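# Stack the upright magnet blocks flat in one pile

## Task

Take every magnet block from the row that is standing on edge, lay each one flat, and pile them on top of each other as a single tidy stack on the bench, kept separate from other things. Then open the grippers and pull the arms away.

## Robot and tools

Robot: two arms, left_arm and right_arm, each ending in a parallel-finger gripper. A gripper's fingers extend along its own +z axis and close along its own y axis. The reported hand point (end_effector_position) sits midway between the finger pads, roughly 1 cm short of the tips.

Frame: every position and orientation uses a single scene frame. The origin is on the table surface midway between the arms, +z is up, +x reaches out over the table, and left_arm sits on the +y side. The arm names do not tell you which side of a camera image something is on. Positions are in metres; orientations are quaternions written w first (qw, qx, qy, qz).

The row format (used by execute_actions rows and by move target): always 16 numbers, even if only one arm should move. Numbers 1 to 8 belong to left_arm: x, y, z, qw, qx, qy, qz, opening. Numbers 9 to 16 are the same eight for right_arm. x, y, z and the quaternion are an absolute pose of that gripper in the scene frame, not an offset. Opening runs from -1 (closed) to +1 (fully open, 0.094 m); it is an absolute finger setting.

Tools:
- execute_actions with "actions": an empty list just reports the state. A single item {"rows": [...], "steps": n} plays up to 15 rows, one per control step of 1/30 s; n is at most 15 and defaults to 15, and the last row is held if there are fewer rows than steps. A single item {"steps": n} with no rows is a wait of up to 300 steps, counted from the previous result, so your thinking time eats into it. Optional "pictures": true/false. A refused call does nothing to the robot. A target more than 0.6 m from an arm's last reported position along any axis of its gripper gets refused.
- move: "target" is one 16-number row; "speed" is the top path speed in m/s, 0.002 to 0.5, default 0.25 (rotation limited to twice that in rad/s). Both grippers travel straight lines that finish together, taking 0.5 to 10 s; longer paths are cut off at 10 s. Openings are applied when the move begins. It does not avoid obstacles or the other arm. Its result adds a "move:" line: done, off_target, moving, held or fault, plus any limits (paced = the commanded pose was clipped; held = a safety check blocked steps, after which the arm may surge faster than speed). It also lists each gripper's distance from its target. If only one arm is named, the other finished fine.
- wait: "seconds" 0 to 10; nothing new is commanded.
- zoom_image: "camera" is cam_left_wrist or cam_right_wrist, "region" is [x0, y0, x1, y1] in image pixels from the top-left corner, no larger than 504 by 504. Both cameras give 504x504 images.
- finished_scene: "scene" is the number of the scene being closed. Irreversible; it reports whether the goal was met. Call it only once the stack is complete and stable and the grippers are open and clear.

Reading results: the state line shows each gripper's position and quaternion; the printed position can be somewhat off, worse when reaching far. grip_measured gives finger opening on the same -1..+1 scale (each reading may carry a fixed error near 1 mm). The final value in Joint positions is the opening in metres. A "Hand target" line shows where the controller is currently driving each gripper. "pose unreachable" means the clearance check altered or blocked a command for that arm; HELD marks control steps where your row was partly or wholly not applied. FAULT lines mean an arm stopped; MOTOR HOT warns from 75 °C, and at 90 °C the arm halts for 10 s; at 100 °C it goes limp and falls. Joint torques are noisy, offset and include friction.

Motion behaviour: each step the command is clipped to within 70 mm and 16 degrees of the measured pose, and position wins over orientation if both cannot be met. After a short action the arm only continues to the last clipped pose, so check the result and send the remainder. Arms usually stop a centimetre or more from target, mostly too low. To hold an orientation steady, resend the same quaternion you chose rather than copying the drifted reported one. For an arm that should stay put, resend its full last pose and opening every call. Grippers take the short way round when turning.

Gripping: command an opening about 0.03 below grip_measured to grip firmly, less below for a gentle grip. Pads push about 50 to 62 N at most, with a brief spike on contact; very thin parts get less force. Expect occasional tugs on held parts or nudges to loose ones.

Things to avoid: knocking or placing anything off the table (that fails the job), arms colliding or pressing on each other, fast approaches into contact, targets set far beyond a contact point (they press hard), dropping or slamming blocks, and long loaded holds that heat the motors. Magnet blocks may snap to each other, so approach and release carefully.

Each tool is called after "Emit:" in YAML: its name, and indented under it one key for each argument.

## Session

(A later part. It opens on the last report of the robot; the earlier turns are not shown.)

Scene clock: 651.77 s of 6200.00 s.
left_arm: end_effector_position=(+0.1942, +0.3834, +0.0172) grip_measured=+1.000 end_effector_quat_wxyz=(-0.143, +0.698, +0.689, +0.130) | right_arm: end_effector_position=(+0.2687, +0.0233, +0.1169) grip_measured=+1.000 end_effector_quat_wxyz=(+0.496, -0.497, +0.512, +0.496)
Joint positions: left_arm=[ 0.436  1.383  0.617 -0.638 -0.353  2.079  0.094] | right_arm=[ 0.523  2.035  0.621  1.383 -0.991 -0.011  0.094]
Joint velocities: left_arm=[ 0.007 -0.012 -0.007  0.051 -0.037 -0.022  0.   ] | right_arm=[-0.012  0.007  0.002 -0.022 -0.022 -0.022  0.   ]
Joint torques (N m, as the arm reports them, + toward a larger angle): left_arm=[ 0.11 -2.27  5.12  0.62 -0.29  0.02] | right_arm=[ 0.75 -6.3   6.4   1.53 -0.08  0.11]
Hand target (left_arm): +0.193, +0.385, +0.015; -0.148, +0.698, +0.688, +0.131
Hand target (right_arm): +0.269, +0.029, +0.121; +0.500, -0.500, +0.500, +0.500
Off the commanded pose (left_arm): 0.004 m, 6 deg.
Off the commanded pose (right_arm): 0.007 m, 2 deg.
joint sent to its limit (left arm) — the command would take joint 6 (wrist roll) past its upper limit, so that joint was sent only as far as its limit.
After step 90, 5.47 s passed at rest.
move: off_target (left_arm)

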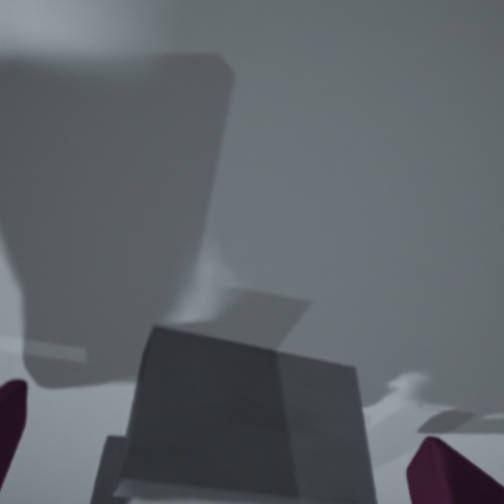

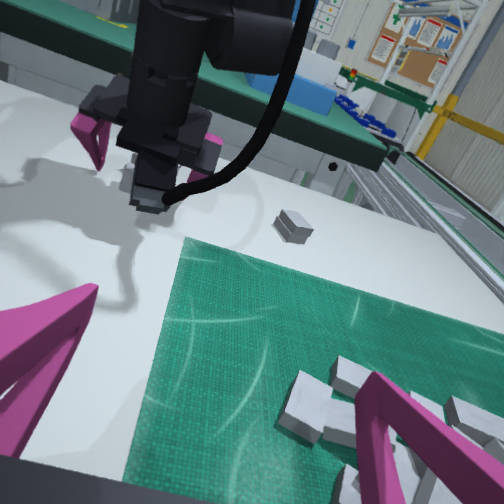

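Now close gradually.

Emit:
execute_actions:
  actions:
    - {"rows":[[0.193,0.386,0.015,-0.1162,0.7318,0.6589,0.1290,0.7,0.269,0.029,0.121,-0.5,0.5,-0.5,-0.5,1],[0.193,0.386,0.015,-0.1162,0.7318,0.6589,0.1290,0.6,0.269,0.029,0.121,-0.5,0.5,-0.5,-0.5,1],[0.193,0.386,0.015,-0.1162,0.7318,0.6589,0.1290,0.5,0.269,0.029,0.121,-0.5,0.5,-0.5,-0.5,1],[0.193,0.386,0.015,-0.1162,0.7318,0.6589,0.1290,0.4,0.269,0.029,0.121,-0.5,0.5,-0.5,-0.5,1],[0.193,0.386,0.015,-0.1162,0.7318,0.6589,0.1290,0.3,0.269,0.029,0.121,-0.5,0.5,-0.5,-0.5,1],[0.193,0.386,0.015,-0.1162,0.7318,0.6589,0.1290,0.2,0.269,0.029,0.121,-0.5,0.5,-0.5,-0.5,1],[0.193,0.386,0.015,-0.1162,0.7318,0.6589,0.1290,0.15,0.269,0.029,0.121,-0.5,0.5,-0.5,-0.5,1],[0.193,0.386,0.015,-0.1162,0.7318,0.6589,0.1290,0.1,0.269,0.029,0.121,-0.5,0.5,-0.5,-0.5,1],[0.193,0.386,0.015,-0.1162,0.7318,0.6589,0.1290,0.05,0.269,0.029,0.121,-0.5,0.5,-0.5,-0.5,1]],"steps":15}

Scene clock: 657.33 s of 6200.00 s.
left_arm: end_effector_position=(+0.1946, +0.3836, +0.0173) grip_measured=+0.053 end_effector_quat_wxyz=(-0.143, +0.698, +0.689, +0.131) | right_arm: end_effector_position=(+0.2687, +0.0233, +0.1169) grip_measured=+1.000 end_effector_quat_wxyz=(+0.496, -0.497, +0.512, +0.496)
Joint positions: left_arm=[ 0.436  1.383  0.617 -0.636 -0.353  2.079  0.049] | right_arm=[ 0.523  2.035  0.621  1.383 -0.991 -0.011  0.094]
Joint velocities: left_arm=[-0.002 -0.012  0.012 -0.037  0.037  0.022  0.   ] | right_arm=[-0.027 -0.007  0.002 -0.051 -0.007 -0.095  0.   ]
Joint torques (N m, as the arm reports them, + toward a larger angle): left_arm=[ 0.23 -2.34  5.15  0.63 -0.26  0.01] | right_arm=[ 0.81 -6.35  6.36  1.51 -0.1   0.1 ]
Hand target (left_arm): +0.193, +0.385, +0.015; -0.148, +0.698, +0.688, +0.131
Hand target (right_arm): +0.269, +0.029, +0.121; +0.500, -0.500, +0.500, +0.500
Off the commanded pose (left_arm): 0.004 m, 6 deg.
Off the commanded pose (right_arm): 0.007 m, 2 deg.
joint sent to its limit (left arm) — the command would take joint 6 (wrist roll) past its upper limit, so that joint was sent only as far as its limit.
Steps of this call (steps 1 to 90: nothing new was sent; then 2.07 s passed at rest; steps 91 to 105: all 15 steps of this action). Readings (end_effector_position):
91: left_arm (+0.1946, +0.3836, +0.0173) | right_arm (+0.2687, +0.0233, +0.1169)
92: left_arm (+0.1946, +0.3836, +0.0173) | right_arm (+0.2687, +0.0233, +0.1169)
94: left_arm (+0.1946, +0.3836, +0.0173) | right_arm (+0.2687, +0.0233, +0.1169)
98: left_arm (+0.1946, +0.3836, +0.0173) | right_arm (+0.2687, +0.0233, +0.1169)
105: the state above

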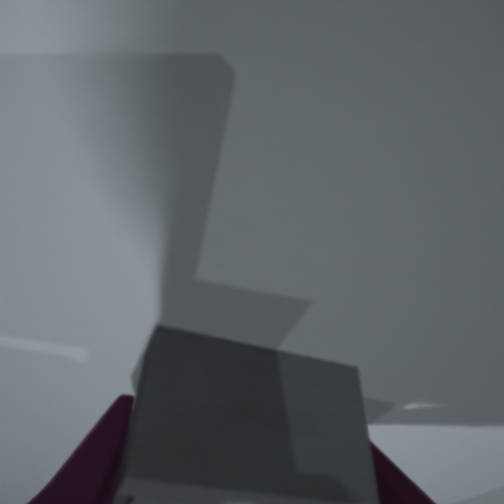

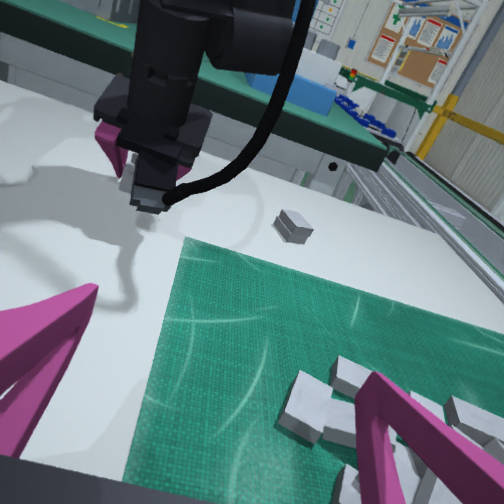

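Emit:
execute_actions:
  actions:
    - {"rows":[[0.193,0.386,0.015,-0.1162,0.7318,0.6589,0.1290,0.03,0.269,0.029,0.121,-0.5,0.5,-0.5,-0.5,1],[0.193,0.386,0.015,-0.1162,0.7318,0.6589,0.1290,0.01,0.269,0.029,0.121,-0.5,0.5,-0.5,-0.5,1],[0.193,0.386,0.015,-0.1162,0.7318,0.6589,0.1290,-0.01,0.269,0.029,0.121,-0.5,0.5,-0.5,-0.5,1],[0.193,0.386,0.015,-0.1162,0.7318,0.6589,0.1290,-0.03,0.269,0.029,0.121,-0.5,0.5,-0.5,-0.5,1],[0.193,0.386,0.015,-0.1162,0.7318,0.6589,0.1290,-0.05,0.269,0.029,0.121,-0.5,0.5,-0.5,-0.5,1],[0.193,0.386,0.015,-0.1162,0.7318,0.6589,0.1290,-0.06,0.269,0.029,0.121,-0.5,0.5,-0.5,-0.5,1],[0.193,0.386,0.015,-0.1162,0.7318,0.6589,0.1290,-0.07,0.269,0.029,0.121,-0.5,0.5,-0.5,-0.5,1],[0.193,0.386,0.015,-0.1162,0.7318,0.6589,0.1290,-0.08,0.269,0.029,0.121,-0.5,0.5,-0.5,-0.5,1],[0.193,0.386,0.015,-0.1162,0.7318,0.6589,0.1290,-0.09,0.269,0.029,0.121,-0.5,0.5,-0.5,-0.5,1],[0.193,0.386,0.015,-0.1162,0.7318,0.6589,0.1290,-0.10,0.269,0.029,0.121,-0.5,0.5,-0.5,-0.5,1],[0.193,0.386,0.015,-0.1162,0.7318,0.6589,0.1290,-0.11,0.269,0.029,0.121,-0.5,0.5,-0.5,-0.5,1],[0.193,0.386,0.015,-0.1162,0.7318,0.6589,0.1290,-0.12,0.269,0.029,0.121,-0.5,0.5,-0.5,-0.5,1],[0.193,0.386,0.015,-0.1162,0.7318,0.6589,0.1290,-0.13,0.269,0.029,0.121,-0.5,0.5,-0.5,-0.5,1]],"steps":15}

Scene clock: 666.77 s of 6200.00 s.
left_arm: end_effector_position=(+0.1949, +0.3838, +0.0174) grip_measured=-0.112 end_effector_quat_wxyz=(-0.143, +0.698, +0.689, +0.132) | right_arm: end_effector_position=(+0.2687, +0.0233, +0.1169) grip_measured=+1.000 end_effector_quat_wxyz=(+0.496, -0.497, +0.512, +0.496)
Joint positions: left_arm=[ 0.436  1.383  0.617 -0.634 -0.354  2.079  0.042] | right_arm=[ 0.523  2.035  0.621  1.383 -0.991 -0.011  0.094]
Joint velocities: left_arm=[-0.017 -0.012 -0.002 -0.007  0.066 -0.022  0.   ] | right_arm=[ 0.007 -0.007 -0.017 -0.007 -0.022  0.051  0.   ]
Joint torques (N m, as the arm reports them, + toward a larger angle): left_arm=[ 0.11 -2.37  5.09  0.61 -0.25  0.  ] | right_arm=[ 0.89 -6.39  6.36  1.51 -0.07  0.11]
Hand target (left_arm): +0.193, +0.385, +0.015; -0.148, +0.698, +0.688, +0.131
Hand target (right_arm): +0.269, +0.029, +0.121; +0.500, -0.500, +0.500, +0.500
Off the commanded pose (left_arm): 0.004 m, 6 deg.
Off the commanded pose (right_arm): 0.007 m, 2 deg.
joint sent to its limit (left arm) — the command would take joint 6 (wrist roll) past its upper limit, so that joint was sent only as far as its limit.
Steps of this call (steps 1 to 90: nothing new was sent; then 5.93 s passed at rest; steps 91 to 105: all 15 steps of this action). Readings (end_effector_position):
91: left_arm (+0.1946, +0.3836, +0.0173) | right_arm (+0.2687, +0.0233, +0.1169)
92: left_arm (+0.1946, +0.3836, +0.0173) | right_arm (+0.2687, +0.0233, +0.1169)
94: left_arm (+0.1947, +0.3837, +0.0173) | right_arm (+0.2687, +0.0233, +0.1169)
98: left_arm (+0.1949, +0.3838, +0.0174) | right_arm (+0.2687, +0.0233, +0.1169)
105: the state above

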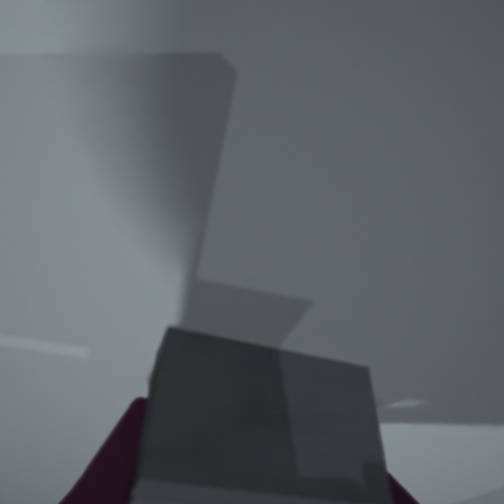

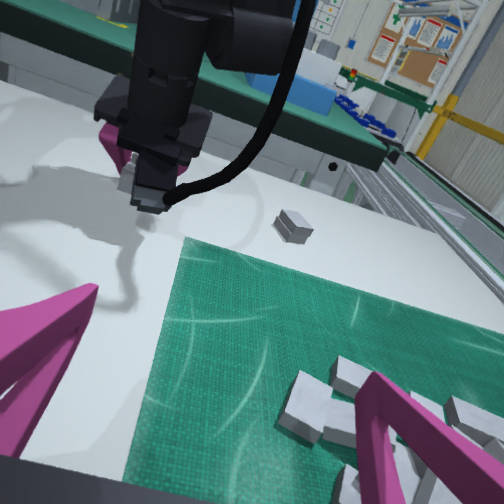

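Emit:
execute_actions:
  actions:
    - {"rows":[[0.193,0.386,0.015,-0.1162,0.7318,0.6589,0.1290,-0.14,0.269,0.029,0.121,-0.5,0.5,-0.5,-0.5,1]],"steps":8}
  pictures: false

Scene clock: 670.93 s of 6200.00 s.
left_arm: end_effector_position=(+0.1949, +0.3838, +0.0174) grip_measured=-0.114 end_effector_quat_wxyz=(-0.143, +0.698, +0.689, +0.132) | right_arm: end_effector_position=(+0.2687, +0.0233, +0.1169) grip_measured=+1.000 end_effector_quat_wxyz=(+0.496, -0.497, +0.512, +0.496)
Joint positions: left_arm=[ 0.436  1.383  0.617 -0.634 -0.354  2.079  0.042] | right_arm=[ 0.523  2.035  0.621  1.383 -0.991 -0.011  0.094]
Joint velocities: left_arm=[-0.012  0.012 -0.012 -0.007 -0.037 -0.037 -0.   ] | right_arm=[-0.002 -0.002  0.002 -0.095 -0.022 -0.007  0.   ]
Joint torques (N m, as the arm reports them, + toward a larger angle): left_arm=[ 0.25 -2.38  5.09  0.62 -0.27  0.01] | right_arm=[ 0.84 -6.44  6.41  1.51 -0.08  0.11]
Hand target (left_arm): +0.193, +0.385, +0.015; -0.148, +0.698, +0.688, +0.131
Hand target (right_arm): +0.269, +0.029, +0.121; +0.500, -0.500, +0.500, +0.500
Off the commanded pose (left_arm): 0.004 m, 6 deg.
Off the commanded pose (right_arm): 0.007 m, 2 deg.
joint sent to its limit (left arm) — the command would take joint 6 (wrist roll) past its upper limit, so that joint was sent only as far as its limit.
Steps of this call (steps 1 to 90: nothing new was sent; then 0.90 s passed at rest; steps 91 to 98: all 8 steps of this action). Readings (end_effector_position):
91: left_arm (+0.1949, +0.3838, +0.0174) | right_arm (+0.2687, +0.0233, +0.1169)
92: left_arm (+0.1949, +0.3838, +0.0174) | right_arm (+0.2687, +0.0233, +0.1169)
94: left_arm (+0.1949, +0.3838, +0.0174) | right_arm (+0.2687, +0.0233, +0.1169)
98: the state above

Emit:
move:
  target: [0.193,0.384,0.06,-0.1162,0.7318,0.6589,0.1290,-0.145,0.269,0.029,0.121,-0.5,0.5,-0.5,-0.5,1]
  speed: 0.04

Scene clock: 676.90 s of 6200.00 s.
left_arm: end_effector_position=(+0.1853, +0.3790, +0.0450) grip_measured=-0.114 end_effector_quat_wxyz=(-0.150, +0.702, +0.688, +0.109) | right_arm: end_effector_position=(+0.2687, +0.0233, +0.1169) grip_measured=+1.000 end_effector_quat_wxyz=(+0.496, -0.497, +0.512, +0.496)
Joint positions: left_arm=[ 0.436  1.324  0.703 -0.827 -0.354  2.079  0.042] | right_arm=[ 0.523  2.035  0.621  1.383 -0.991 -0.011  0.094]
Joint velocities: left_arm=[ 0.002  0.027 -0.002 -0.037 -0.007 -0.066  0.   ] | right_arm=[-0.012 -0.002 -0.002  0.066 -0.051  0.022  0.   ]
Joint torques (N m, as the arm reports them, + toward a larger angle): left_arm=[-0.51 -5.16  8.72  0.32 -0.27  0.01] | right_arm=[ 0.75 -6.37  6.31  1.53 -0.08  0.1 ]
Hand target (left_arm): +0.193, +0.383, +0.060; -0.148, +0.701, +0.686, +0.132
Hand target (right_arm): +0.269, +0.029, +0.121; +0.500, -0.500, +0.500, +0.500
Off the commanded pose (left_arm): 0.018 m, 7 deg.
Off the commanded pose (right_arm): 0.007 m, 2 deg.
joint sent to its limit (left arm) — the command would take joint 6 (wrist roll) past its upper limit, so that joint was sent only as far as its limit.
After step 90, 1.17 s passed at rest.
move: off_target (left_arm)

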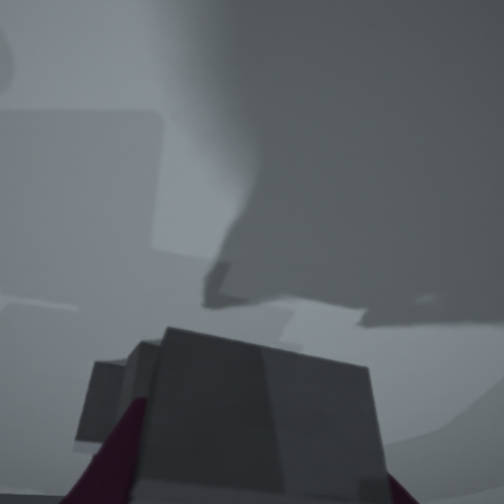

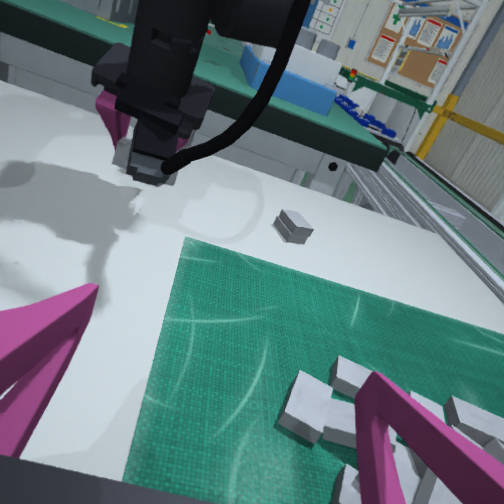

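Emit:
move:
  target: [0.195,0.375,0.12,-0.1162,0.7318,0.6589,0.1290,-0.145,0.269,0.029,0.121,-0.5,0.5,-0.5,-0.5,1]
  speed: 0.06

Scene clock: 681.47 s of 6200.00 s.
left_arm: end_effector_position=(+0.1884, +0.3748, +0.1052) grip_measured=-0.114 end_effector_quat_wxyz=(-0.146, +0.709, +0.681, +0.110) | right_arm: end_effector_position=(+0.2687, +0.0233, +0.1169) grip_measured=+1.000 end_effector_quat_wxyz=(+0.496, -0.497, +0.512, +0.496)
Joint positions: left_arm=[ 0.417  1.258  0.904 -1.095 -0.347  2.079  0.042] | right_arm=[ 0.523  2.035  0.621  1.383 -0.991 -0.011  0.094]
Joint velocities: left_arm=[-0.002 -0.012 -0.002 -0.066 -0.022  0.007 -0.   ] | right_arm=[-0.007 -0.002 -0.007 -0.095  0.022 -0.037  0.   ]
Joint torques (N m, as the arm reports them, + toward a larger angle): left_arm=[-1.1  -4.84  9.08  0.3  -0.13  0.01] | right_arm=[ 0.78 -6.41  6.38  1.53 -0.08  0.11]
Hand target (left_arm): +0.195, +0.374, +0.120; -0.137, +0.711, +0.677, +0.131
Hand target (right_arm): +0.269, +0.029, +0.121; +0.500, -0.500, +0.500, +0.500
Off the commanded pose (left_arm): 0.016 m, 5 deg.
Off the commanded pose (right_arm): 0.007 m, 2 deg.
joint sent to its limit (left arm) — the command would take joint 6 (wrist roll) past its upper limit, so that joint was sent only as far as its limit.
move: off_target (left_arm)

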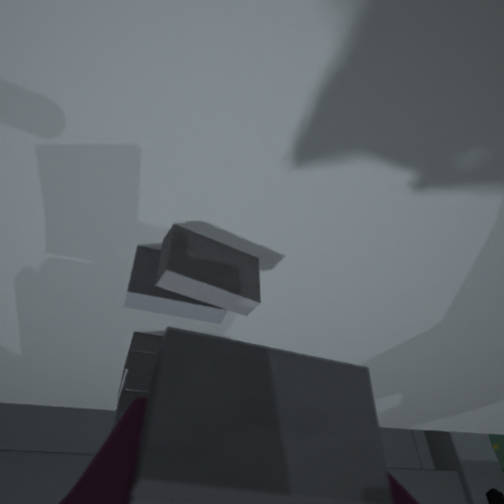

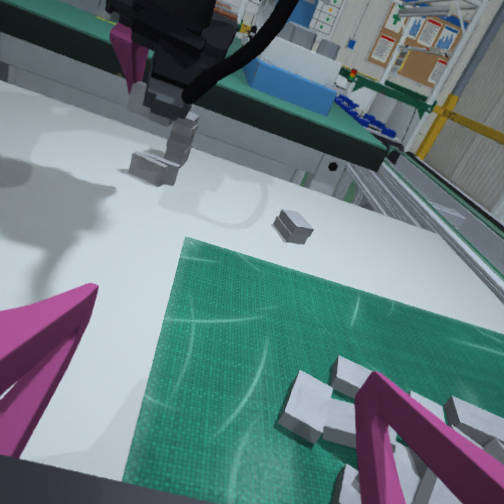

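Emit:
zoom_image:
  camera: "cam_right_wrist"
  region: [90,20,250,200]

Emit:
move:
  target: [0.27,0.345,0.15,0,-0.1908,0.9816,0,-0.145,0.269,0.029,0.121,-0.5,0.5,-0.5,-0.5,1]
  speed: 0.08

Region (90, 20, 250, 200) of cam_right_wrist's 504x504 image, scaled by 2.800, with more detail than that image has.

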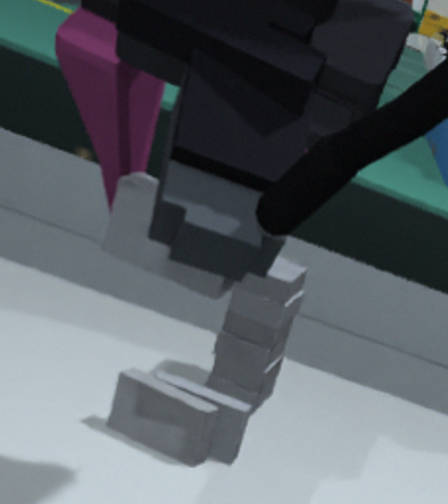

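Scene clock: 695.00 s of 6200.00 s.
left_arm: end_effector_position=(+0.2481, +0.3486, +0.1311) grip_measured=-0.114 end_effector_quat_wxyz=(-0.050, +0.024, +0.998, +0.027) | right_arm: end_effector_position=(+0.2687, +0.0233, +0.1169) grip_measured=+1.000 end_effector_quat_wxyz=(+0.496, -0.497, +0.512, +0.496)
Joint positions: left_arm=[ 0.398  1.59   1.332 -1.381 -0.092  0.472  0.042] | right_arm=[ 0.523  2.035  0.621  1.383 -0.991 -0.011  0.094]
Joint velocities: left_arm=[ 0.007  0.017 -0.007 -0.051  0.022 -0.051 -0.001] | right_arm=[-0.017 -0.002  0.002 -0.022  0.007 -0.007  0.   ]
Joint torques (N m, as the arm reports them, + toward a larger angle): left_arm=[ 0.72 -5.25  8.89  0.    0.05 -0.1 ] | right_arm=[ 0.64 -6.61  5.94  1.49 -0.08  0.09]
Hand target (left_arm): +0.253, +0.351, +0.140; -0.038, +0.015, +0.999, +0.027
Hand target (right_arm): +0.269, +0.028, +0.120; +0.499, -0.499, +0.503, +0.499
Off the commanded pose (left_arm): 0.029 m, 26 deg.
Off the commanded pose (right_arm): 0.007 m, 2 deg.
After step 90, 0.23 s passed at rest.
move: off_target (left_arm; path cut at 10 s)

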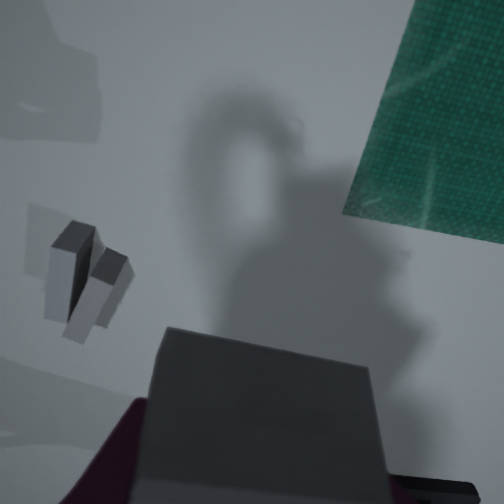

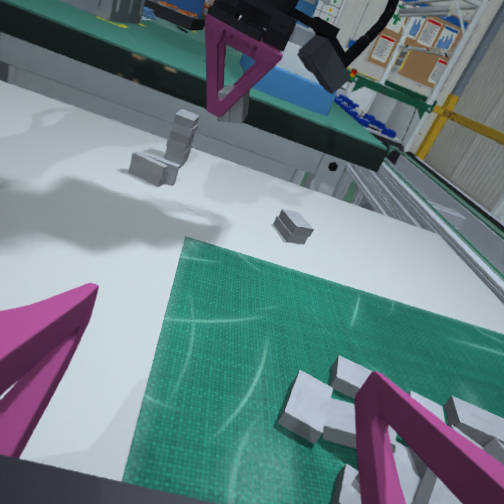

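Emit:
move:
  target: [0.30,0.36,0.14,0.30,-0.182,0.936,0.058,-0.145,0.269,0.029,0.121,-0.5,0.5,-0.5,-0.5,1]
  speed: 0.12

Scene clock: 704.37 s of 6200.00 s.
left_arm: end_effector_position=(+0.2878, +0.3549, +0.1203) grip_measured=-0.114 end_effector_quat_wxyz=(+0.255, -0.187, +0.948, +0.046) | right_arm: end_effector_position=(+0.2687, +0.0233, +0.1169) grip_measured=+1.000 end_effector_quat_wxyz=(+0.496, -0.497, +0.512, +0.496)
Joint positions: left_arm=[ 0.448  1.202  0.846 -0.692  0.052  0.073  0.042] | right_arm=[ 0.523  2.035  0.621  1.383 -0.991 -0.011  0.094]
Joint velocities: left_arm=[-0.012  0.007  0.002  0.066 -0.037 -0.022 -0.001] | right_arm=[-0.012 -0.002  0.002 -0.037  0.022 -0.037  0.   ]
Joint torques (N m, as the arm reports them, + toward a larger angle): left_arm=[ 0.15 -5.33  7.43  1.5   0.11 -0.07] | right_arm=[ 0.77 -6.33  6.32  1.52 -0.07  0.1 ]
Hand target (left_arm): +0.299, +0.360, +0.140; +0.299, -0.186, +0.934, +0.054
Hand target (right_arm): +0.269, +0.029, +0.121; +0.500, -0.500, +0.500, +0.500
Off the commanded pose (left_arm): 0.024 m, 6 deg.
Off the commanded pose (right_arm): 0.007 m, 2 deg.
After step 90, 2.33 s passed at rest.
move: off_target (left_arm)

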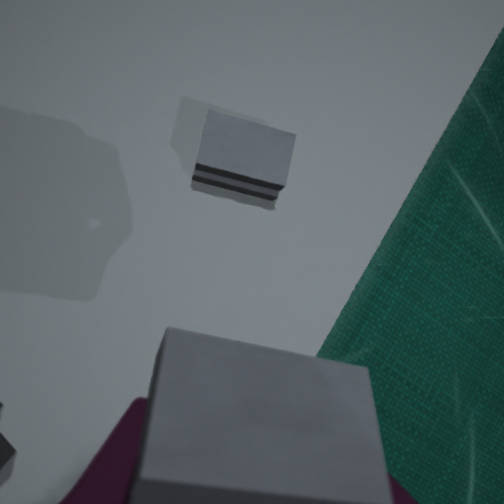

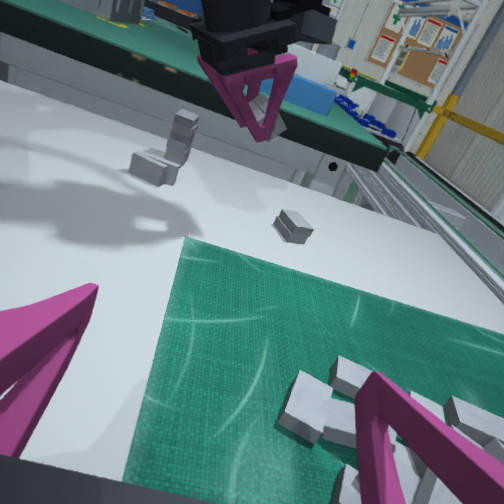

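Emit:
move:
  target: [0.375,0.385,0.10,0.5832,-0.1331,0.7954,0.0976,-0.145,0.269,0.029,0.121,-0.5,0.5,-0.5,-0.5,1]
  speed: 0.10

Scene clock: 758.50 s of 6200.00 s.
left_arm: end_effector_position=(+0.3710, +0.3799, +0.0776) grip_measured=-0.114 end_effector_quat_wxyz=(+0.551, -0.140, +0.818, +0.085) | right_arm: end_effector_position=(+0.2687, +0.0233, +0.1169) grip_measured=+1.000 end_effector_quat_wxyz=(+0.496, -0.497, +0.512, +0.496)
Joint positions: left_arm=[0.448 1.562 0.334 0.836 0.143 0.043 0.042] | right_arm=[ 0.523  2.035  0.621  1.383 -0.991 -0.011  0.094]
Joint velocities: left_arm=[-0.012 -0.002  0.017  0.007  0.007 -0.081 -0.   ] | right_arm=[ 0.012  0.007 -0.017 -0.051 -0.066  0.081  0.   ]
Joint torques (N m, as the arm reports them, + toward a larger angle): left_arm=[ 1.12 -4.19  5.39  2.29  0.15 -0.07] | right_arm=[ 0.84 -6.34  6.37  1.51 -0.08  0.11]
Hand target (left_arm): +0.377, +0.386, +0.097; +0.583, -0.136, +0.796, +0.093
Hand target (right_arm): +0.269, +0.029, +0.121; +0.500, -0.500, +0.500, +0.500
Off the commanded pose (left_arm): 0.023 m, 5 deg.
Off the commanded pose (right_arm): 0.007 m, 2 deg.
After step 90, 46.77 s passed at rest.
move: off_target (left_arm)

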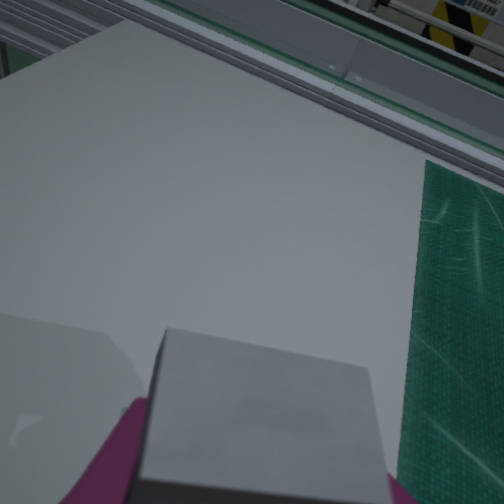

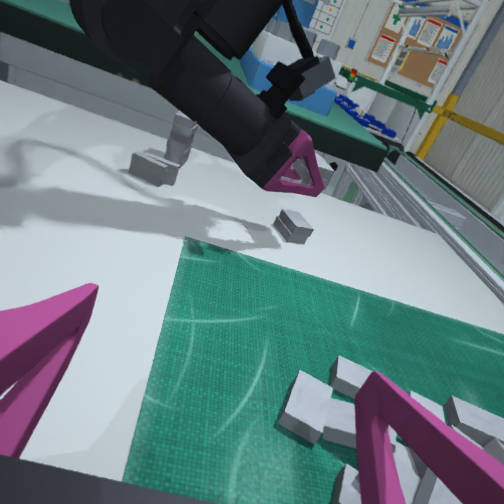

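Emit:
move:
  target: [0.377,0.393,0.08,0.5832,-0.1331,0.7954,0.0976,-0.145,0.269,0.029,0.121,-0.5,0.5,-0.5,-0.5,1]
  speed: 0.03

Scene clock: 764.43 s of 6200.00 s.
left_arm: end_effector_position=(+0.3736, +0.3886, +0.0633) grip_measured=-0.114 end_effector_quat_wxyz=(+0.555, -0.142, +0.815, +0.087) | right_arm: end_effector_position=(+0.2687, +0.0233, +0.1169) grip_measured=+1.000 end_effector_quat_wxyz=(+0.496, -0.497, +0.512, +0.496)
Joint positions: left_arm=[0.472 1.68  0.334 0.962 0.16  0.048 0.042] | right_arm=[ 0.523  2.035  0.621  1.383 -0.991 -0.011  0.094]
Joint velocities: left_arm=[ 0.017 -0.007 -0.017 -0.081 -0.037  0.051 -0.   ] | right_arm=[-0.007 -0.012  0.002  0.022  0.037  0.051  0.   ]
Joint torques (N m, as the arm reports them, + toward a larger angle): left_arm=[ 0.99 -4.72  4.03  2.28  0.16  0.06] | right_arm=[ 0.79 -6.4   6.39  1.53 -0.1   0.11]
Hand target (left_arm): +0.377, +0.393, +0.079; +0.582, -0.133, +0.796, +0.097
Hand target (right_arm): +0.269, +0.029, +0.121; +0.500, -0.500, +0.500, +0.500
Off the commanded pose (left_arm): 0.018 m, 4 deg.
Off the commanded pose (right_arm): 0.007 m, 2 deg.
After step 90, 1.13 s passed at rest.
move: off_target (left_arm)

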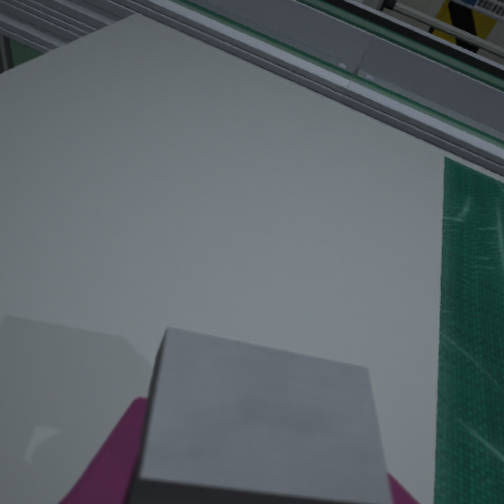

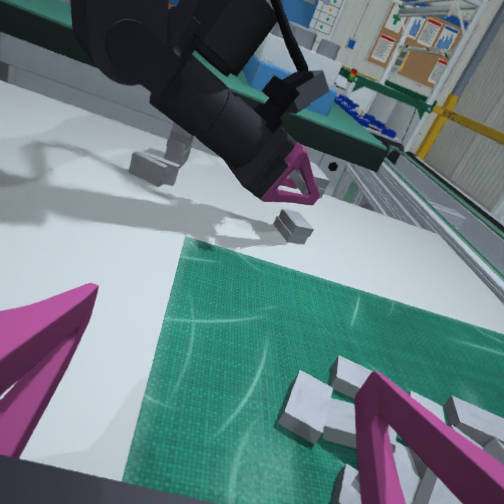

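Emit:
move:
  target: [0.377,0.392,0.062,0.5832,-0.1331,0.7954,0.0976,-0.145,0.269,0.029,0.121,-0.5,0.5,-0.5,-0.5,1]
  speed: 0.015

Emit:
zoom_image:
  camera: "cam_right_wrist"
  region: [240,140,360,260]

Scene clock: 770.13 s of 6200.00 s.
left_arm: end_effector_position=(+0.3721, +0.3877, +0.0437) grip_measured=-0.114 end_effector_quat_wxyz=(+0.552, -0.143, +0.817, +0.087) | right_arm: end_effector_position=(+0.2687, +0.0233, +0.1169) grip_measured=+1.000 end_effector_quat_wxyz=(+0.496, -0.497, +0.512, +0.496)
Joint positions: left_arm=[0.472 1.797 0.315 1.093 0.161 0.048 0.042] | right_arm=[ 0.523  2.035  0.621  1.383 -0.991 -0.011  0.094]
Joint velocities: left_arm=[-0.002 -0.007 -0.017  0.051 -0.007 -0.007 -0.   ] | right_arm=[ 0.007 -0.012  0.007  0.007  0.037 -0.066  0.   ]
Joint torques (N m, as the arm reports them, + toward a larger angle): left_arm=[ 0.64 -5.02  3.49  2.29  0.11  0.01] | right_arm=[ 0.83 -6.39  6.32  1.53 -0.08  0.11]
Hand target (left_arm): +0.377, +0.392, +0.061; +0.582, -0.133, +0.796, +0.097
Hand target (right_arm): +0.269, +0.029, +0.121; +0.500, -0.500, +0.500, +0.500
Off the commanded pose (left_arm): 0.019 m, 5 deg.
Off the commanded pose (right_arm): 0.007 m, 2 deg.
After step 90, 0.03 s passed at rest.
move: off_target (left_arm)

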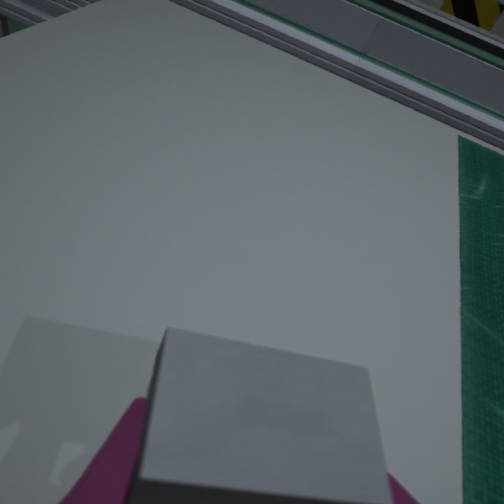

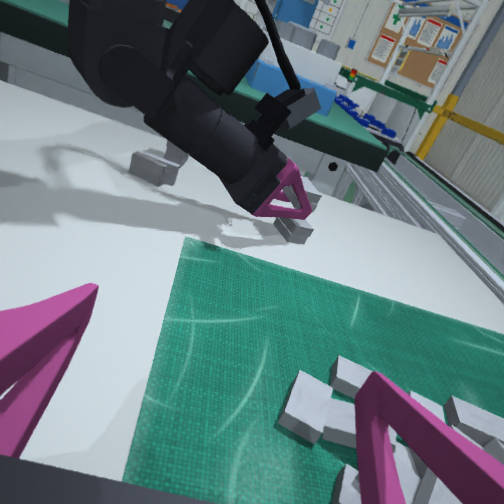

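Region (240, 140, 360, 260) of cam_right_wrist's 504x504 image, scaled by 4.200, with more detail than that image has.

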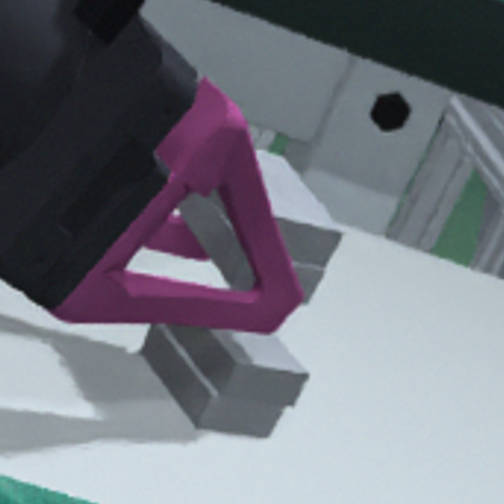

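Emit:
move:
  target: [0.378,0.393,0.056,0.5832,-0.1331,0.7954,0.0976,-0.145,0.269,0.029,0.121,-0.5,0.5,-0.5,-0.5,1]
  speed: 0.01

Emit:
zoom_image:
  camera: "cam_right_wrist"
  region: [250,160,340,250]

Scene clock: 789.80 s of 6200.00 s.
left_arm: end_effector_position=(+0.3727, +0.3881, +0.0379) grip_measured=-0.114 end_effector_quat_wxyz=(+0.553, -0.143, +0.816, +0.087) | right_arm: end_effector_position=(+0.2687, +0.0233, +0.1169) grip_measured=+1.000 end_effector_quat_wxyz=(+0.496, -0.497, +0.512, +0.496)
Joint positions: left_arm=[0.472 1.839 0.315 1.136 0.161 0.048 0.042] | right_arm=[ 0.523  2.035  0.621  1.383 -0.991 -0.011  0.094]
Joint velocities: left_arm=[ 0.002 -0.017 -0.007 -0.007 -0.022  0.007  0.001] | right_arm=[-0.007  0.002  0.007 -0.022 -0.007  0.007  0.   ]
Joint torques (N m, as the arm reports them, + toward a larger angle): left_arm=[ 0.83 -5.08  3.5   2.28  0.14  0.03] | right_arm=[ 0.85 -6.32  6.37  1.52 -0.09  0.09]
Hand target (left_arm): +0.378, +0.393, +0.056; +0.582, -0.133, +0.796, +0.097
Hand target (right_arm): +0.269, +0.029, +0.121; +0.500, -0.500, +0.500, +0.500
Off the commanded pose (left_arm): 0.019 m, 5 deg.
Off the commanded pose (right_arm): 0.007 m, 2 deg.
After step 90, 12.67 s passed at rest.
move: off_target (left_arm)

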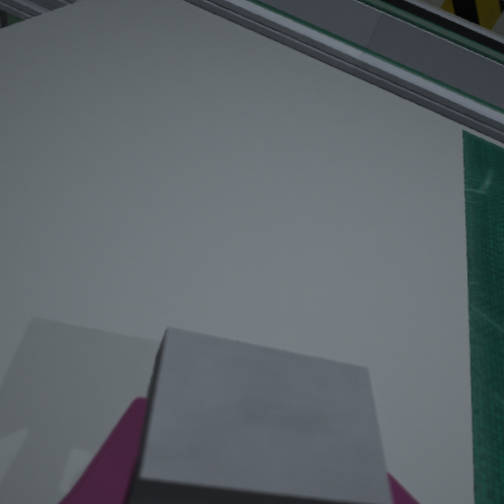

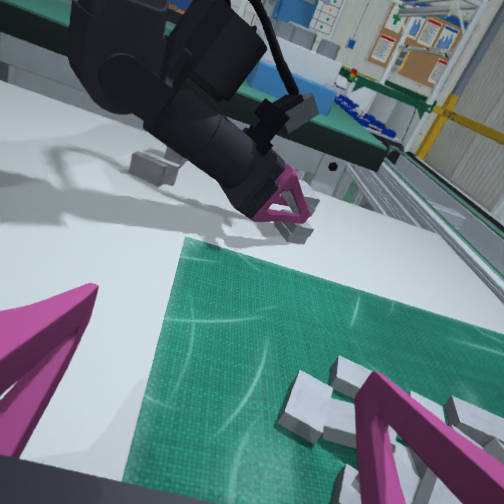

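Region (250, 160, 340, 250) of cam_right_wrist's 504x504 image, scaled by 5.600, with more detail than that image has.

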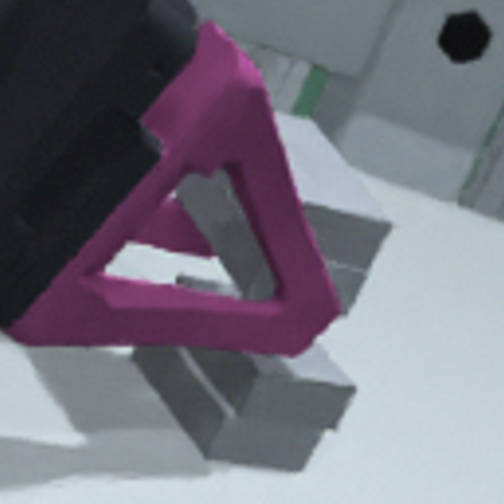

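Emit:
move:
  target: [0.378,0.393,0.050,0.5832,-0.1331,0.7954,0.0976,-0.145,0.269,0.029,0.121,-0.5,0.5,-0.5,-0.5,1]
  speed: 0.008

Emit:
zoom_image:
  camera: "cam_right_wrist"
  region: [250,160,340,250]

Scene clock: 822.50 s of 6200.00 s.
left_arm: end_effector_position=(+0.3732, +0.3884, +0.0325) grip_measured=-0.114 end_effector_quat_wxyz=(+0.554, -0.143, +0.816, +0.087) | right_arm: end_effector_position=(+0.2687, +0.0233, +0.1169) grip_measured=+1.000 end_effector_quat_wxyz=(+0.496, -0.497, +0.512, +0.496)
Joint positions: left_arm=[0.472 1.881 0.315 1.18  0.161 0.048 0.042] | right_arm=[ 0.523  2.035  0.621  1.383 -0.991 -0.011  0.094]
Joint velocities: left_arm=[-0.002 -0.007 -0.007 -0.022  0.037 -0.051  0.   ] | right_arm=[ 0.022  0.002 -0.007 -0.022 -0.007 -0.051  0.   ]
Joint torques (N m, as the arm reports them, + toward a larger angle): left_arm=[ 0.76 -5.33  3.23  2.31  0.11  0.04] | right_arm=[ 0.81 -6.31  6.34  1.5  -0.08  0.09]
Hand target (left_arm): +0.378, +0.393, +0.050; +0.582, -0.133, +0.796, +0.097
Hand target (right_arm): +0.269, +0.029, +0.121; +0.500, -0.500, +0.500, +0.500
Off the commanded pose (left_arm): 0.019 m, 4 deg.
Off the commanded pose (right_arm): 0.007 m, 2 deg.
After step 90, 24.60 s passed at rest.
move: off_target (left_arm)

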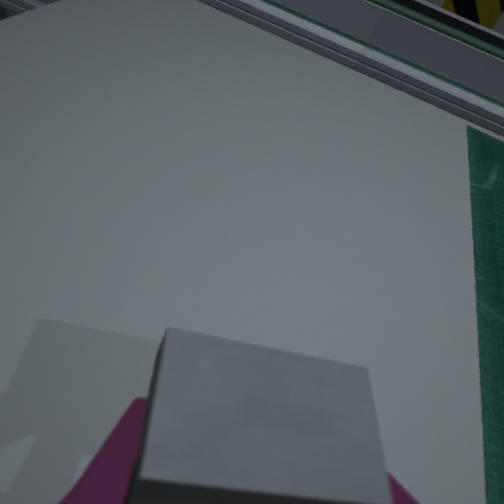

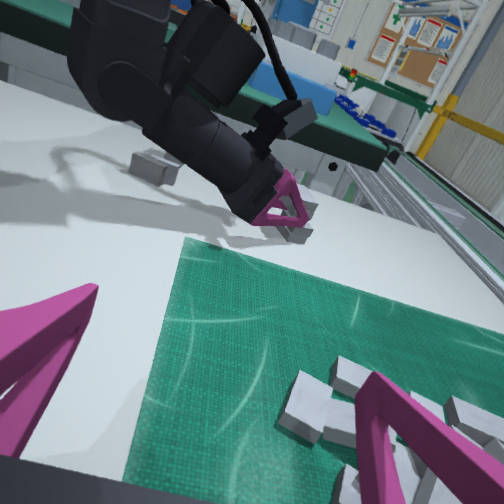

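Region (250, 160, 340, 250) of cam_right_wrist's 504x504 image, scaled by 5.600, with more detail than that image has.

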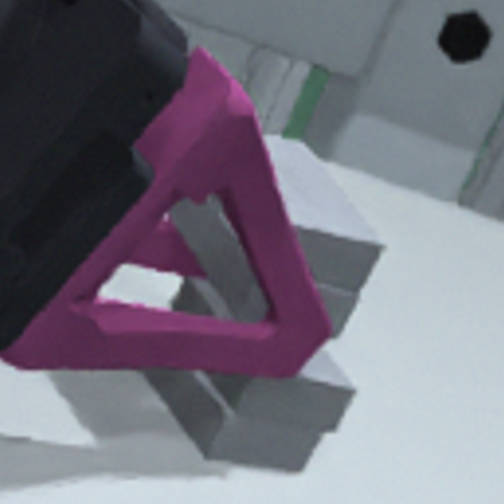

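Emit:
move:
  target: [0.378,0.393,0.045,0.5832,-0.1331,0.7954,0.0976,-0.145,0.269,0.029,0.121,-0.5,0.5,-0.5,-0.5,1]
  speed: 0.008

Emit:
zoom_image:
  camera: "cam_right_wrist"
  region: [250,160,340,250]

Scene clock: 841.10 s of 6200.00 s.
left_arm: end_effector_position=(+0.3747, +0.3892, +0.0315) grip_measured=-0.114 end_effector_quat_wxyz=(+0.560, -0.141, +0.812, +0.089) | right_arm: end_effector_position=(+0.2687, +0.0233, +0.1169) grip_measured=+1.000 end_effector_quat_wxyz=(+0.496, -0.497, +0.512, +0.496)
Joint positions: left_arm=[0.472 1.914 0.315 1.229 0.161 0.048 0.042] | right_arm=[ 0.523  2.035  0.621  1.383 -0.991 -0.011  0.094]
Joint velocities: left_arm=[-0.012 -0.012 -0.002 -0.022  0.022  0.066  0.001] | right_arm=[-0.017 -0.022 -0.007  0.007 -0.007 -0.051  0.   ]
Joint torques (N m, as the arm reports them, + toward a larger angle): left_arm=[ 0.72 -5.22  2.92  2.18  0.14  0.03] | right_arm=[ 0.83 -6.36  6.43  1.51 -0.08  0.1 ]
Hand target (left_arm): +0.378, +0.393, +0.045; +0.583, -0.133, +0.796, +0.097
Hand target (right_arm): +0.269, +0.029, +0.121; +0.500, -0.500, +0.500, +0.500
Off the commanded pose (left_arm): 0.014 m, 4 deg.
Off the commanded pose (right_arm): 0.007 m, 2 deg.
After step 90, 10.60 s passed at rest.
move: off_target (left_arm)

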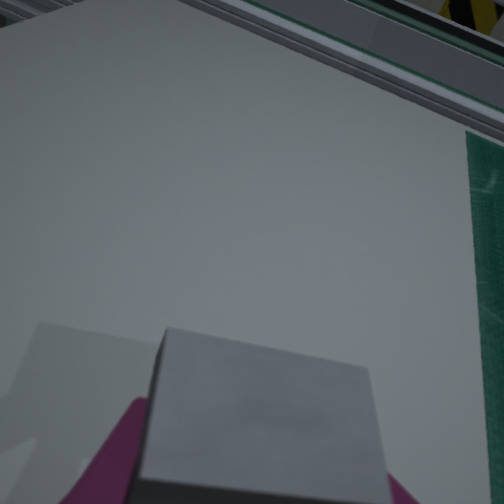

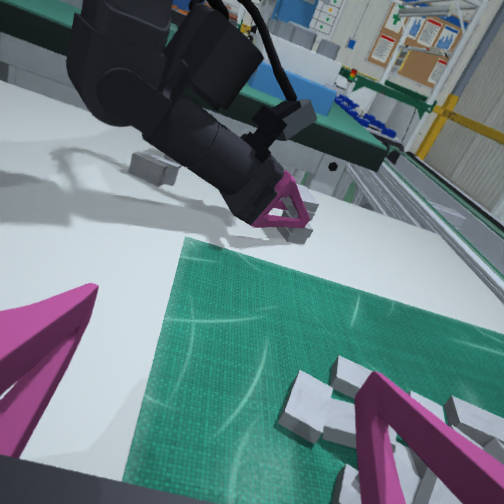

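Region (250, 160, 340, 250) of cam_right_wrist's 504x504 image, scaled by 5.600, with more detail than that image has.

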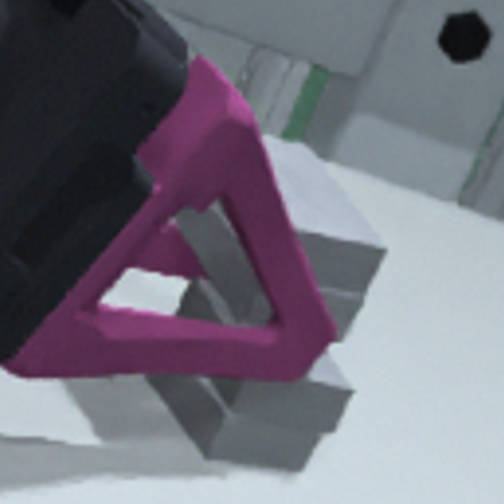

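Emit:
zoom_image:
  camera: "cam_right_wrist"
  region: [280,185,330,250]

Region (280, 185, 330, 250) of cam_right_wrist's 504x504 image, scaled by 7.754, with more detail than that image has; it fills the left 388 columns of this view, and the rest is white.

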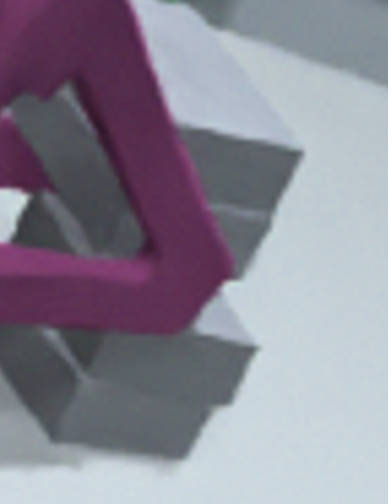

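Emit:
move:
  target: [0.378,0.393,0.064,0.5832,-0.1331,0.7954,0.0976,-0.145,0.269,0.029,0.121,-0.5,0.5,-0.5,-0.5,1]
  speed: 0.015

Emit:
move:
  target: [0.340,0.380,0.066,0.5832,-0.1331,0.7954,0.0976,-0.145,0.269,0.029,0.121,-0.5,0.5,-0.5,-0.5,1]
  speed: 0.03

Scene clock: 915.50 s of 6200.00 s.
left_arm: end_effector_position=(+0.3723, +0.3879, +0.0396) grip_measured=-0.114 end_effector_quat_wxyz=(+0.552, -0.143, +0.817, +0.086) | right_arm: end_effector_position=(+0.2687, +0.0233, +0.1169) grip_measured=+1.000 end_effector_quat_wxyz=(+0.496, -0.497, +0.512, +0.496)
Joint positions: left_arm=[0.472 1.823 0.315 1.117 0.161 0.048 0.042] | right_arm=[ 0.523  2.035  0.621  1.383 -0.991 -0.011  0.094]
Joint velocities: left_arm=[ 0.007 -0.012  0.012 -0.051 -0.066 -0.007  0.   ] | right_arm=[ 0.022  0.007  0.007 -0.007  0.051 -0.037  0.   ]
Joint torques (N m, as the arm reports them, + toward a larger angle): left_arm=[ 0.75 -7.91  3.89  1.99  0.11  0.04] | right_arm=[ 0.81 -6.39  6.31  1.52 -0.09  0.11]
Hand target (left_arm): +0.378, +0.393, +0.064; +0.583, -0.133, +0.796, +0.097
Hand target (right_arm): +0.269, +0.029, +0.121; +0.500, -0.500, +0.500, +0.500
Off the commanded pose (left_arm): 0.026 m, 5 deg.
Off the commanded pose (right_arm): 0.007 m, 2 deg.
After step 90, 69.00 s passed at rest.
move: off_target (left_arm)

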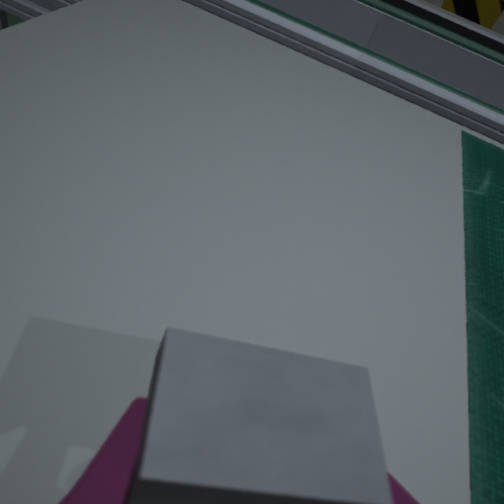

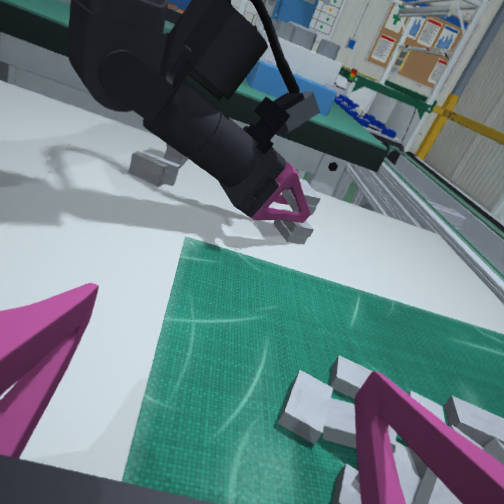

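Scene clock: 917.20 s of 6200.00 s.
left_arm: end_effector_position=(+0.3343, +0.3745, +0.0384) grip_measured=-0.114 end_effector_quat_wxyz=(+0.543, -0.147, +0.823, +0.082) | right_arm: end_effector_position=(+0.2687, +0.0233, +0.1169) grip_measured=+1.000 end_effector_quat_wxyz=(+0.496, -0.497, +0.512, +0.496)
Joint positions: left_arm=[0.508 1.701 0.169 1.115 0.193 0.059 0.042] | right_arm=[ 0.523  2.035  0.621  1.383 -0.991 -0.011  0.094]
Joint velocities: left_arm=[-0.012  0.017  0.002 -0.007 -0.022 -0.022  0.001] | right_arm=[-0.002  0.007 -0.007 -0.051 -0.037  0.007  0.   ]
Joint torques (N m, as the arm reports them, + toward a larger angle): left_arm=[ 0.94 -6.54  3.24  2.27  0.16  0.04] | right_arm=[ 0.78 -6.4   6.39  1.52 -0.07  0.12]
Hand target (left_arm): +0.340, +0.380, +0.066; +0.582, -0.133, +0.796, +0.097
Hand target (right_arm): +0.269, +0.029, +0.121; +0.500, -0.500, +0.500, +0.500
Off the commanded pose (left_arm): 0.029 m, 6 deg.
Off the commanded pose (right_arm): 0.007 m, 2 deg.
move: off_target (left_arm)

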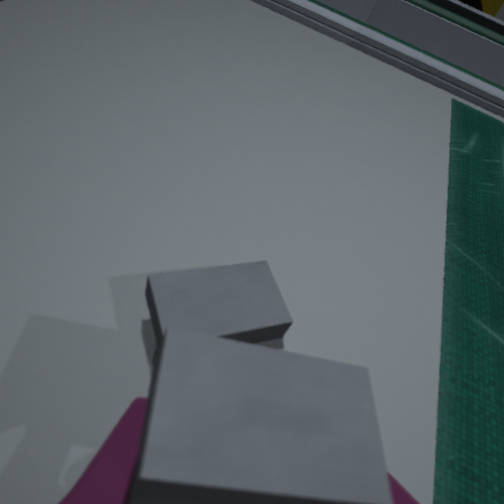

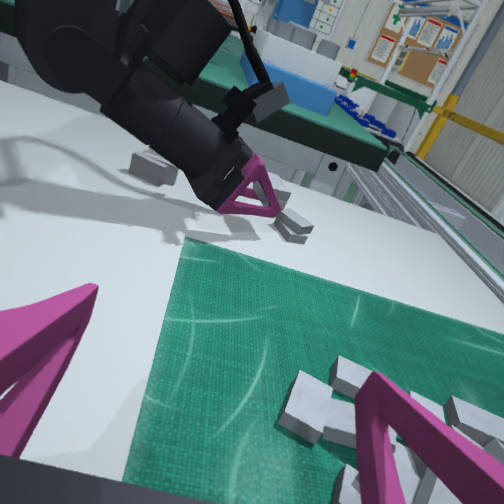

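Emit:
move:
  target: [0.325,0.372,0.12,0.5832,-0.1331,0.7954,0.0976,-0.145,0.269,0.029,0.121,-0.5,0.5,-0.5,-0.5,1]
  speed: 0.05

Scene clock: 988.97 s of 6200.00 s.
left_arm: end_effector_position=(+0.3129, +0.3630, +0.0863) grip_measured=-0.114 end_effector_quat_wxyz=(+0.540, -0.148, +0.825, +0.081) | right_arm: end_effector_position=(+0.2687, +0.0233, +0.1169) grip_measured=+1.000 end_effector_quat_wxyz=(+0.496, -0.497, +0.512, +0.496)
Joint positions: left_arm=[0.514 1.178 0.169 0.584 0.199 0.06  0.042] | right_arm=[ 0.523  2.035  0.621  1.383 -0.991 -0.011  0.094]
Joint velocities: left_arm=[-0.012  0.002 -0.007 -0.007 -0.022 -0.051  0.001] | right_arm=[ 0.002 -0.002 -0.002 -0.022 -0.022  0.022  0.   ]
Joint torques (N m, as the arm reports them, + toward a larger angle): left_arm=[ 0.92 -4.37  9.11  1.96  0.18  0.04] | right_arm=[ 0.8  -6.39  6.37  1.54 -0.08  0.11]
Hand target (left_arm): +0.324, +0.371, +0.122; +0.583, -0.133, +0.795, +0.098
Hand target (right_arm): +0.269, +0.029, +0.121; +0.500, -0.500, +0.500, +0.500
Off the commanded pose (left_arm): 0.037 m, 6 deg.
Off the commanded pose (right_arm): 0.007 m, 2 deg.
After step 90, 66.57 s passed at rest.
move: off_target (left_arm)

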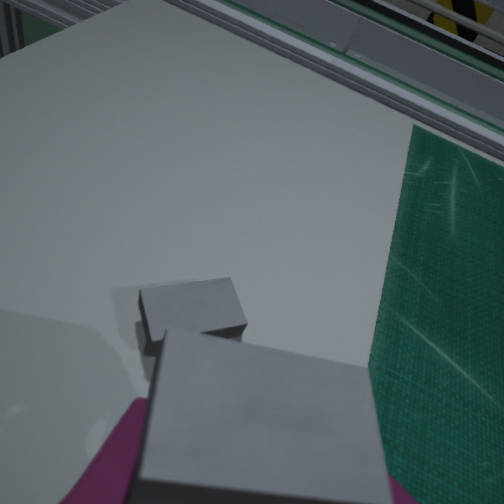

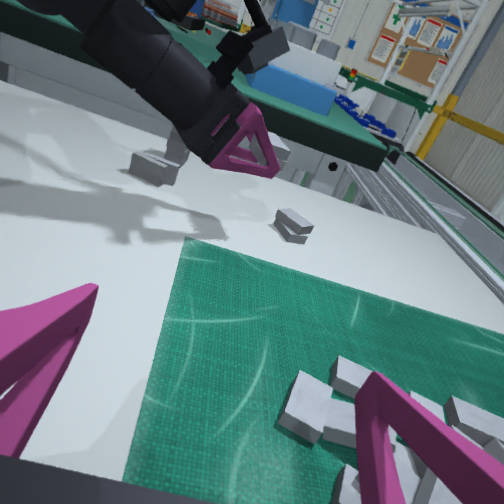

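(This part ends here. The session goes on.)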